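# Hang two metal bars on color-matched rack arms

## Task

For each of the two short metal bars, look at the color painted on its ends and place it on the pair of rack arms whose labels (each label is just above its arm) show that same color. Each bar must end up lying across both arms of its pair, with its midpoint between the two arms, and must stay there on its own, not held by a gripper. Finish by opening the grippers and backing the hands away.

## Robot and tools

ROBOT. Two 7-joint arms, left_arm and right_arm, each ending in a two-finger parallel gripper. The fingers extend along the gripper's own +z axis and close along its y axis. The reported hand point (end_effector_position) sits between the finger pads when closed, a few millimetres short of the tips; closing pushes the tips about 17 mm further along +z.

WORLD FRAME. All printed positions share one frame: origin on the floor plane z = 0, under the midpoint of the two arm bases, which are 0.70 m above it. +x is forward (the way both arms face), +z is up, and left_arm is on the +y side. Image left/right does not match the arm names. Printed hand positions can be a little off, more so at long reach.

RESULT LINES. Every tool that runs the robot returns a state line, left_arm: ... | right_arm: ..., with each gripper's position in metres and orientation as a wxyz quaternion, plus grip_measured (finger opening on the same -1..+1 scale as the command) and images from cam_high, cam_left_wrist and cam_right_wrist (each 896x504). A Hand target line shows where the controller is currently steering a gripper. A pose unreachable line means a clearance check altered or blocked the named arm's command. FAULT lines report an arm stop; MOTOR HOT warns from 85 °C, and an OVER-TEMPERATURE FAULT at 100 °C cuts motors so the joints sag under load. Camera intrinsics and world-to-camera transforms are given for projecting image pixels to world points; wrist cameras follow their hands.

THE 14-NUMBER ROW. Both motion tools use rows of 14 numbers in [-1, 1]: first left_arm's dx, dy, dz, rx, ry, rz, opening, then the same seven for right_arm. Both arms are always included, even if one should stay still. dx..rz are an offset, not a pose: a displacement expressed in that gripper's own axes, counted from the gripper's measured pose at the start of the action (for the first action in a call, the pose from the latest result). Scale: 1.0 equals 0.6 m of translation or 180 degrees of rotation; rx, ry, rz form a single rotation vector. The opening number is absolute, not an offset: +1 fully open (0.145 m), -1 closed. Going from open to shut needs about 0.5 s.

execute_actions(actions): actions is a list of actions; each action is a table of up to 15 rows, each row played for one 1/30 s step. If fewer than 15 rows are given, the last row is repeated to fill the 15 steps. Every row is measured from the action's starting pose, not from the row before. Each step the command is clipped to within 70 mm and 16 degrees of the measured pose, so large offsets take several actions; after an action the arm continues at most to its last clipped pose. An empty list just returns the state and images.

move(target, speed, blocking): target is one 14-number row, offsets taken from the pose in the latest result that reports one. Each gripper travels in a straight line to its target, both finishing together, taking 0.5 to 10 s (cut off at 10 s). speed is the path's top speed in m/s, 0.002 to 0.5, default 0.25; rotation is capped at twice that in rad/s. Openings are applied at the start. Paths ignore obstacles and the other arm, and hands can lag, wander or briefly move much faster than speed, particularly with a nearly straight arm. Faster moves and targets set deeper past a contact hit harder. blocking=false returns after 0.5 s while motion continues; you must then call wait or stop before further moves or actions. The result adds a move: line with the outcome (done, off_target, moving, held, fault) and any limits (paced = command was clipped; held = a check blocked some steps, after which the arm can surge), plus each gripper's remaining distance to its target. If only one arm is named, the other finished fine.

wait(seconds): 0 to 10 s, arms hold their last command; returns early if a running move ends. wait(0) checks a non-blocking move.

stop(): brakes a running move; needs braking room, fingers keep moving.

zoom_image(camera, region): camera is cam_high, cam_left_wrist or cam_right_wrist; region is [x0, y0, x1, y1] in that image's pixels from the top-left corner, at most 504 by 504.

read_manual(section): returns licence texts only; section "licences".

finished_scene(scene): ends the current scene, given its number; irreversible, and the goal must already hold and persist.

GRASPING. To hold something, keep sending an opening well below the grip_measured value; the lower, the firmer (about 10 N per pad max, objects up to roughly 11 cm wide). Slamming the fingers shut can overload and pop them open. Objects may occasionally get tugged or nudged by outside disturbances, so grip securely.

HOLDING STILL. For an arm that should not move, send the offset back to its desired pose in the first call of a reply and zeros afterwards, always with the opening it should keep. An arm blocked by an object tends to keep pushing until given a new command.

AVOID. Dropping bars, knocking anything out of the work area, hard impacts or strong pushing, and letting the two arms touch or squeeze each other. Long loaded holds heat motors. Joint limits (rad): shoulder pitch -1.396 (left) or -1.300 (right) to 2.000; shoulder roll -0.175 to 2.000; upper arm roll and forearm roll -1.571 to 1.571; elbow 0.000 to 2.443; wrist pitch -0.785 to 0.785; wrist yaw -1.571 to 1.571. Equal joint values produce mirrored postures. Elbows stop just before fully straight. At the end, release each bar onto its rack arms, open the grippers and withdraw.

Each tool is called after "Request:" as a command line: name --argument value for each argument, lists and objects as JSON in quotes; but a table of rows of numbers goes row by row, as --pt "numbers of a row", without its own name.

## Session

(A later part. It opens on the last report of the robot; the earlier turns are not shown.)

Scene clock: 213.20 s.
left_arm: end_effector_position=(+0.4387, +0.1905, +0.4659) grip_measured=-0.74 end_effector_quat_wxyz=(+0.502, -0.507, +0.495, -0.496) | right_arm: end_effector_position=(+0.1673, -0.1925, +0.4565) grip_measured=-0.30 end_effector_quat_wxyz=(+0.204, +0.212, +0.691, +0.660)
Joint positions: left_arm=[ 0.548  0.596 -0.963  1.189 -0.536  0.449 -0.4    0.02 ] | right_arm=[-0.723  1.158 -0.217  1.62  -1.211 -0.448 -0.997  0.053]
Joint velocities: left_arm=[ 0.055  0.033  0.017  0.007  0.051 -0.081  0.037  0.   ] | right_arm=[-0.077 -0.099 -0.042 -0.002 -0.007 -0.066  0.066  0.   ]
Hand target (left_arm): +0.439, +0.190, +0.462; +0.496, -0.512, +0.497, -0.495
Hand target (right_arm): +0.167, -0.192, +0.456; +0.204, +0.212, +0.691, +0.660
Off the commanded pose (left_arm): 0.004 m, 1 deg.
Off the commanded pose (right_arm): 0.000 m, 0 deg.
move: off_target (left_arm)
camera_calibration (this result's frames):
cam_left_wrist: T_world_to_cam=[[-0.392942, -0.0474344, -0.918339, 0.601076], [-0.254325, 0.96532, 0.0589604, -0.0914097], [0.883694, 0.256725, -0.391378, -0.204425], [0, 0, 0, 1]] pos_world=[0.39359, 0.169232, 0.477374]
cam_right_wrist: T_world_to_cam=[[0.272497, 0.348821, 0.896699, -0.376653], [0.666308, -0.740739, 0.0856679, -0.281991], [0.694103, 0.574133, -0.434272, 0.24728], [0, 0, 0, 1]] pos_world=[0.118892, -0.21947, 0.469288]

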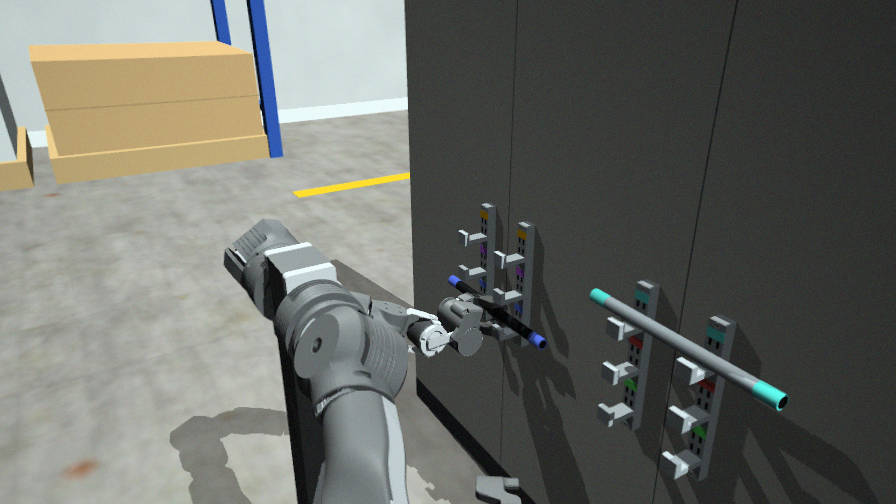

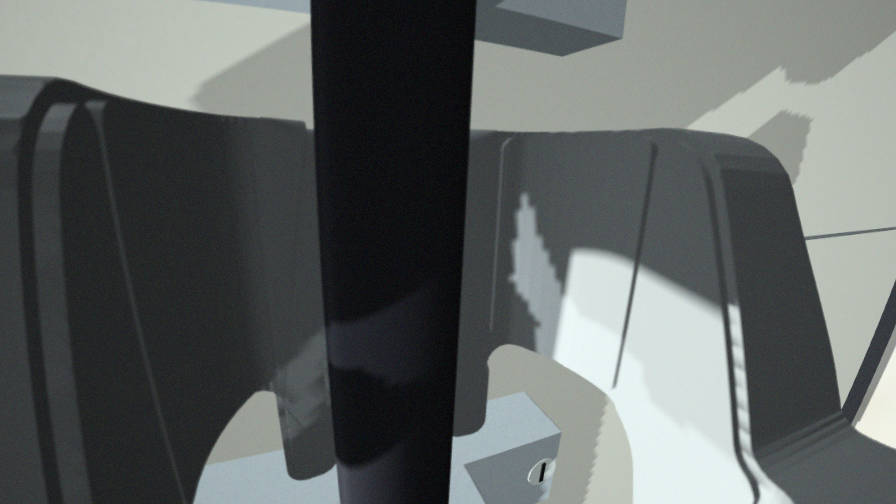

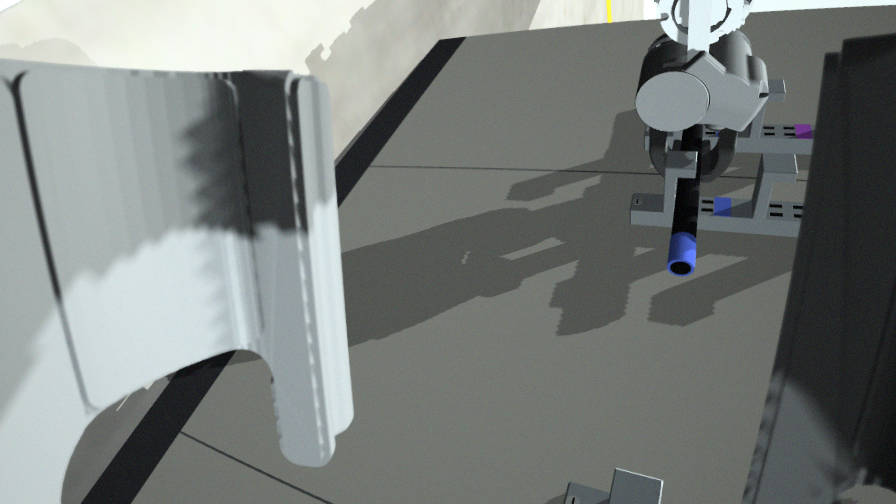

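Contact reached. Release, then retreat.

Request:
execute_actions --actions '[[[0,0,0,0,0,0,-0.55,0,0,0,0,0,0,-0.3]],[[0,0,0,0,0,0,-0.3,0,0,0,0,0,0,-0.3]]]'

Request:
move --target '[0,0,-0.2,0,0,0,-0.3, 0,0,0,0,0,0,-0.3]' --speed 0.1

Request:
zoom_image --camera "cam_high" --region '[380,190,580,370]'

Scene clock: 214.70 s.
left_arm: end_effector_position=(+0.4387, +0.1903, +0.4659) grip_measured=-0.30 end_effector_quat_wxyz=(+0.502, -0.507, +0.495, -0.496) | right_arm: end_effector_position=(+0.1673, -0.1925, +0.4565) grip_measured=-0.30 end_effector_quat_wxyz=(+0.204, +0.212, +0.691, +0.660)
Joint positions: left_arm=[ 0.548  0.596 -0.963  1.189 -0.536  0.449 -0.4    0.053] | right_arm=[-0.723  1.158 -0.217  1.62  -1.211 -0.448 -0.997  0.053]
Joint velocities: left_arm=[-0.077  0.011 -0.002 -0.007 -0.037  0.022 -0.007 -0.   ] | right_arm=[ 0.077  0.011  0.002  0.007 -0.066  0.051 -0.022 -0.   ]
Hand target (left_arm): +0.439, +0.190, +0.466; +0.502, -0.507, +0.495, -0.496
Hand target (right_arm): +0.167, -0.192, +0.456; +0.204, +0.212, +0.691, +0.660
Off the commanded pose (left_arm): 0.000 m, 0 deg.
Off the commanded pose (right_arm): 0.000 m, 0 deg.
camera_calibration (this result's frames):
cam_left_wrist: T_world_to_cam=[[-0.392951, -0.0476553, -0.918324, 0.601099], [-0.254133, 0.96539, 0.0586461, -0.0912011], [0.883745, 0.256421, -0.391462, -0.204321], [0, 0, 0, 1]] pos_world=[0.393593, 0.169082, 0.477369]
cam_right_wrist: T_world_to_cam=[[0.272497, 0.348821, 0.896699, -0.376653], [0.666308, -0.740739, 0.0856679, -0.281991], [0.694103, 0.574133, -0.434272, 0.24728], [0, 0, 0, 1]] pos_world=[0.118892, -0.21947, 0.469288]

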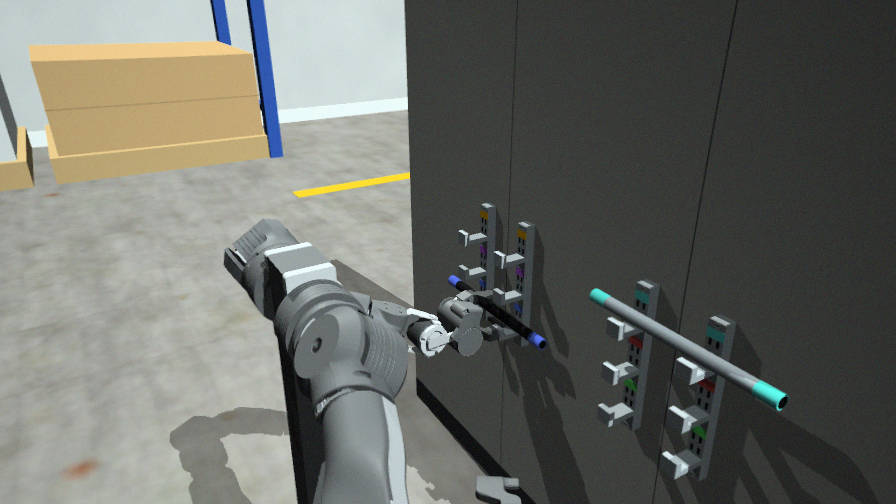

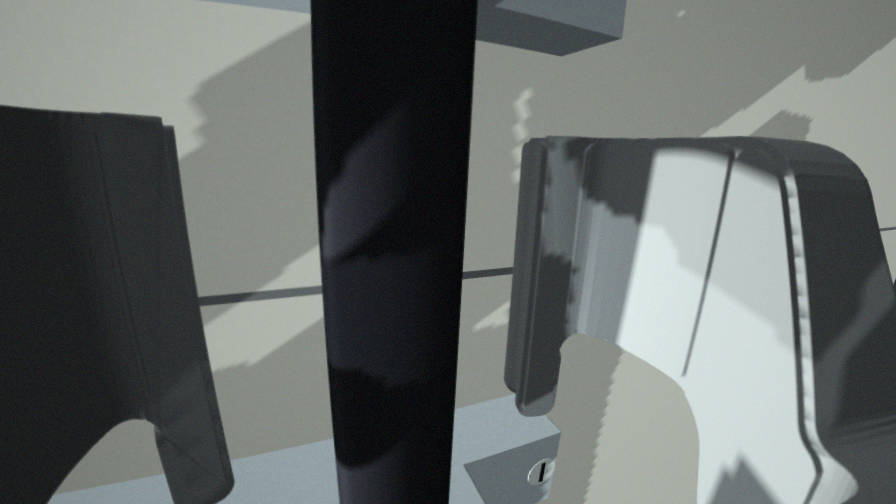

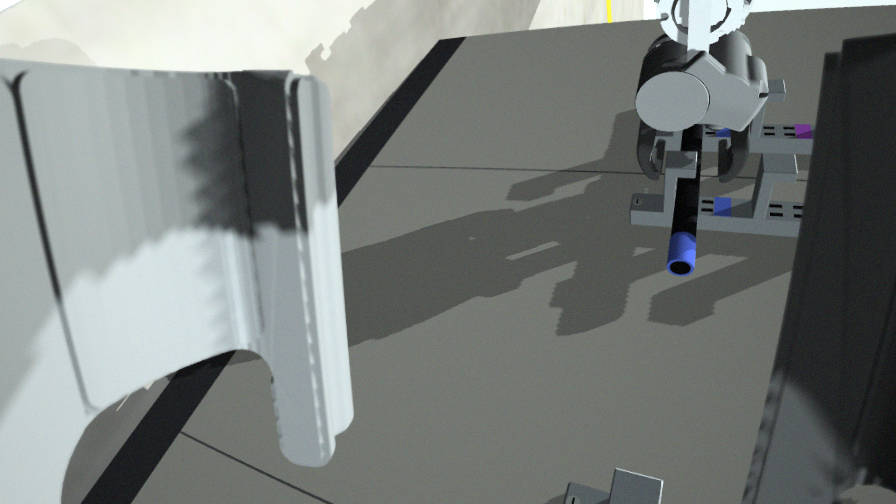

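Scene clock: 216.23 s.
left_arm: end_effector_position=(+0.3171, +0.1871, +0.4609) grip_measured=-0.30 end_effector_quat_wxyz=(+0.496, -0.512, +0.499, -0.493) | right_arm: end_effector_position=(+0.1673, -0.1925, +0.4565) grip_measured=-0.30 end_effector_quat_wxyz=(+0.204, +0.212, +0.691, +0.660)
Joint positions: left_arm=[ 0.083  0.853 -0.891  1.74  -0.539  0.691 -0.554  0.053] | right_arm=[-0.723  1.158 -0.217  1.62  -1.211 -0.448 -0.997  0.053]
Joint velocities: left_arm=[-0.055  0.011 -0.007 -0.002  0.037 -0.022 -0.007 -0.   ] | right_arm=[-0.011 -0.033  0.002  0.002 -0.051  0.022  0.022  0.   ]
Hand target (left_arm): +0.318, +0.188, +0.464; +0.500, -0.509, +0.495, -0.495
Hand target (right_arm): +0.167, -0.192, +0.456; +0.204, +0.212, +0.691, +0.660
Off the commanded pose (left_arm): 0.006 m, 1 deg.
Off the commanded pose (right_arm): 0.000 m, 0 deg.
move: off_target (left_arm)
camera_calibration (this result's frames):
cam_left_wrist: T_world_to_cam=[[-0.409511, -0.0528733, -0.910772, 0.551309], [-0.252021, 0.966028, 0.0572355, -0.118818], [0.876804, 0.252972, -0.408924, -0.0870768], [0, 0, 0, 1]] pos_world=[0.272172, 0.165959, 0.473309]
cam_right_wrist: T_world_to_cam=[[0.272497, 0.348821, 0.896699, -0.376653], [0.666308, -0.740739, 0.0856679, -0.281991], [0.694103, 0.574133, -0.434272, 0.24728], [0, 0, 0, 1]] pos_world=[0.118892, -0.21947, 0.469288]

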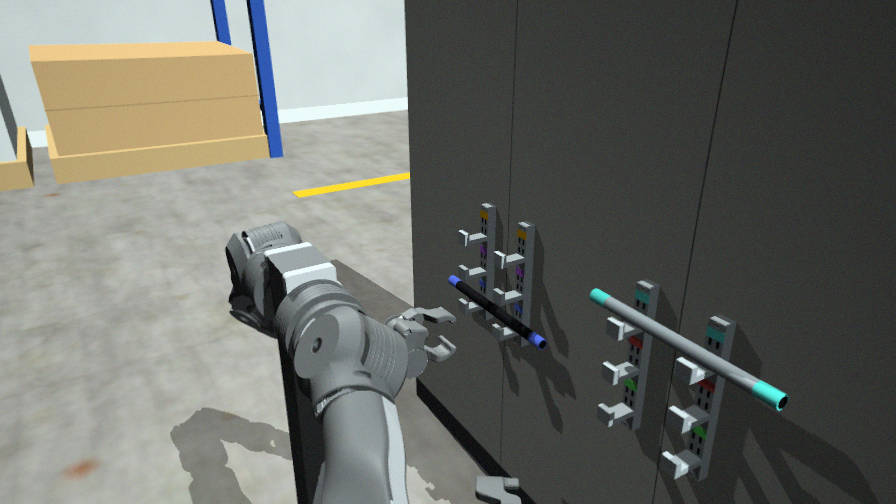

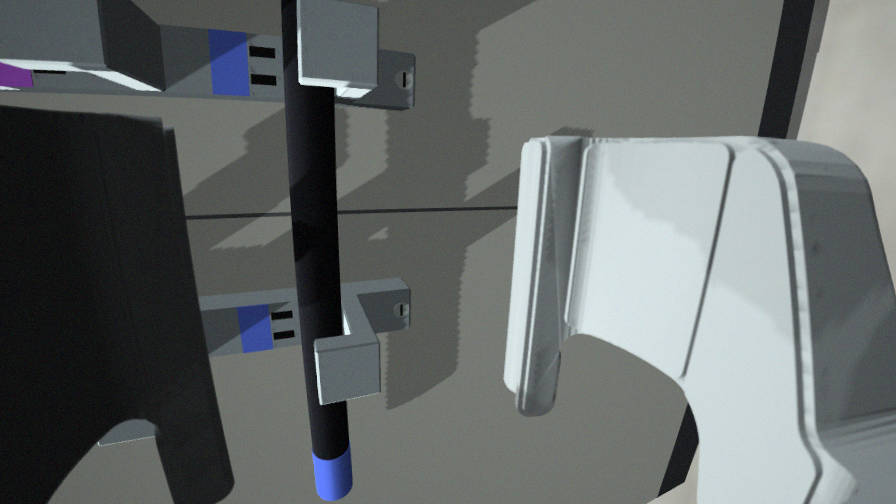

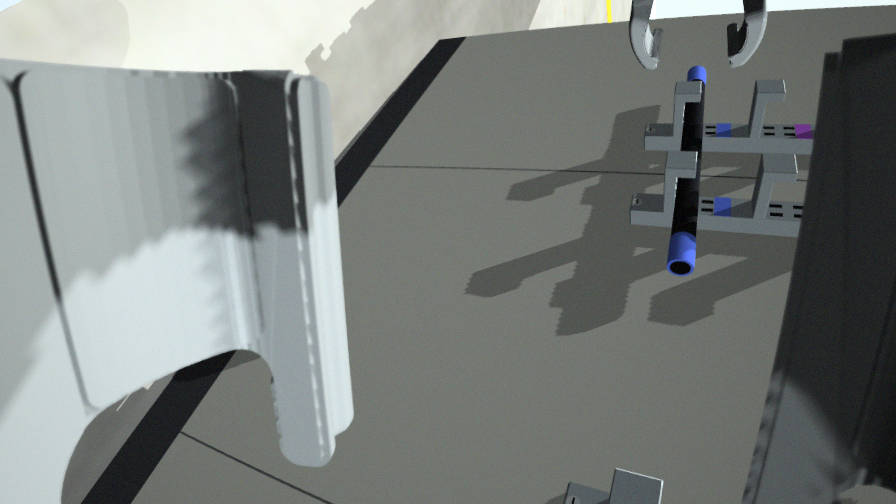

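Region (380, 190, 580, 370) of cam_high's 896x504 image, scaled by 2.520, with more detail than that image has; it fills the top 454 rows of this view, and the rest is white.

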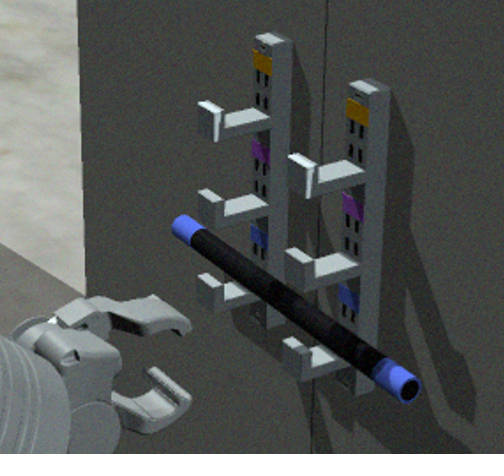

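Placed.

Request:
finished_scene --scene 1

The scene is finished: the task was done.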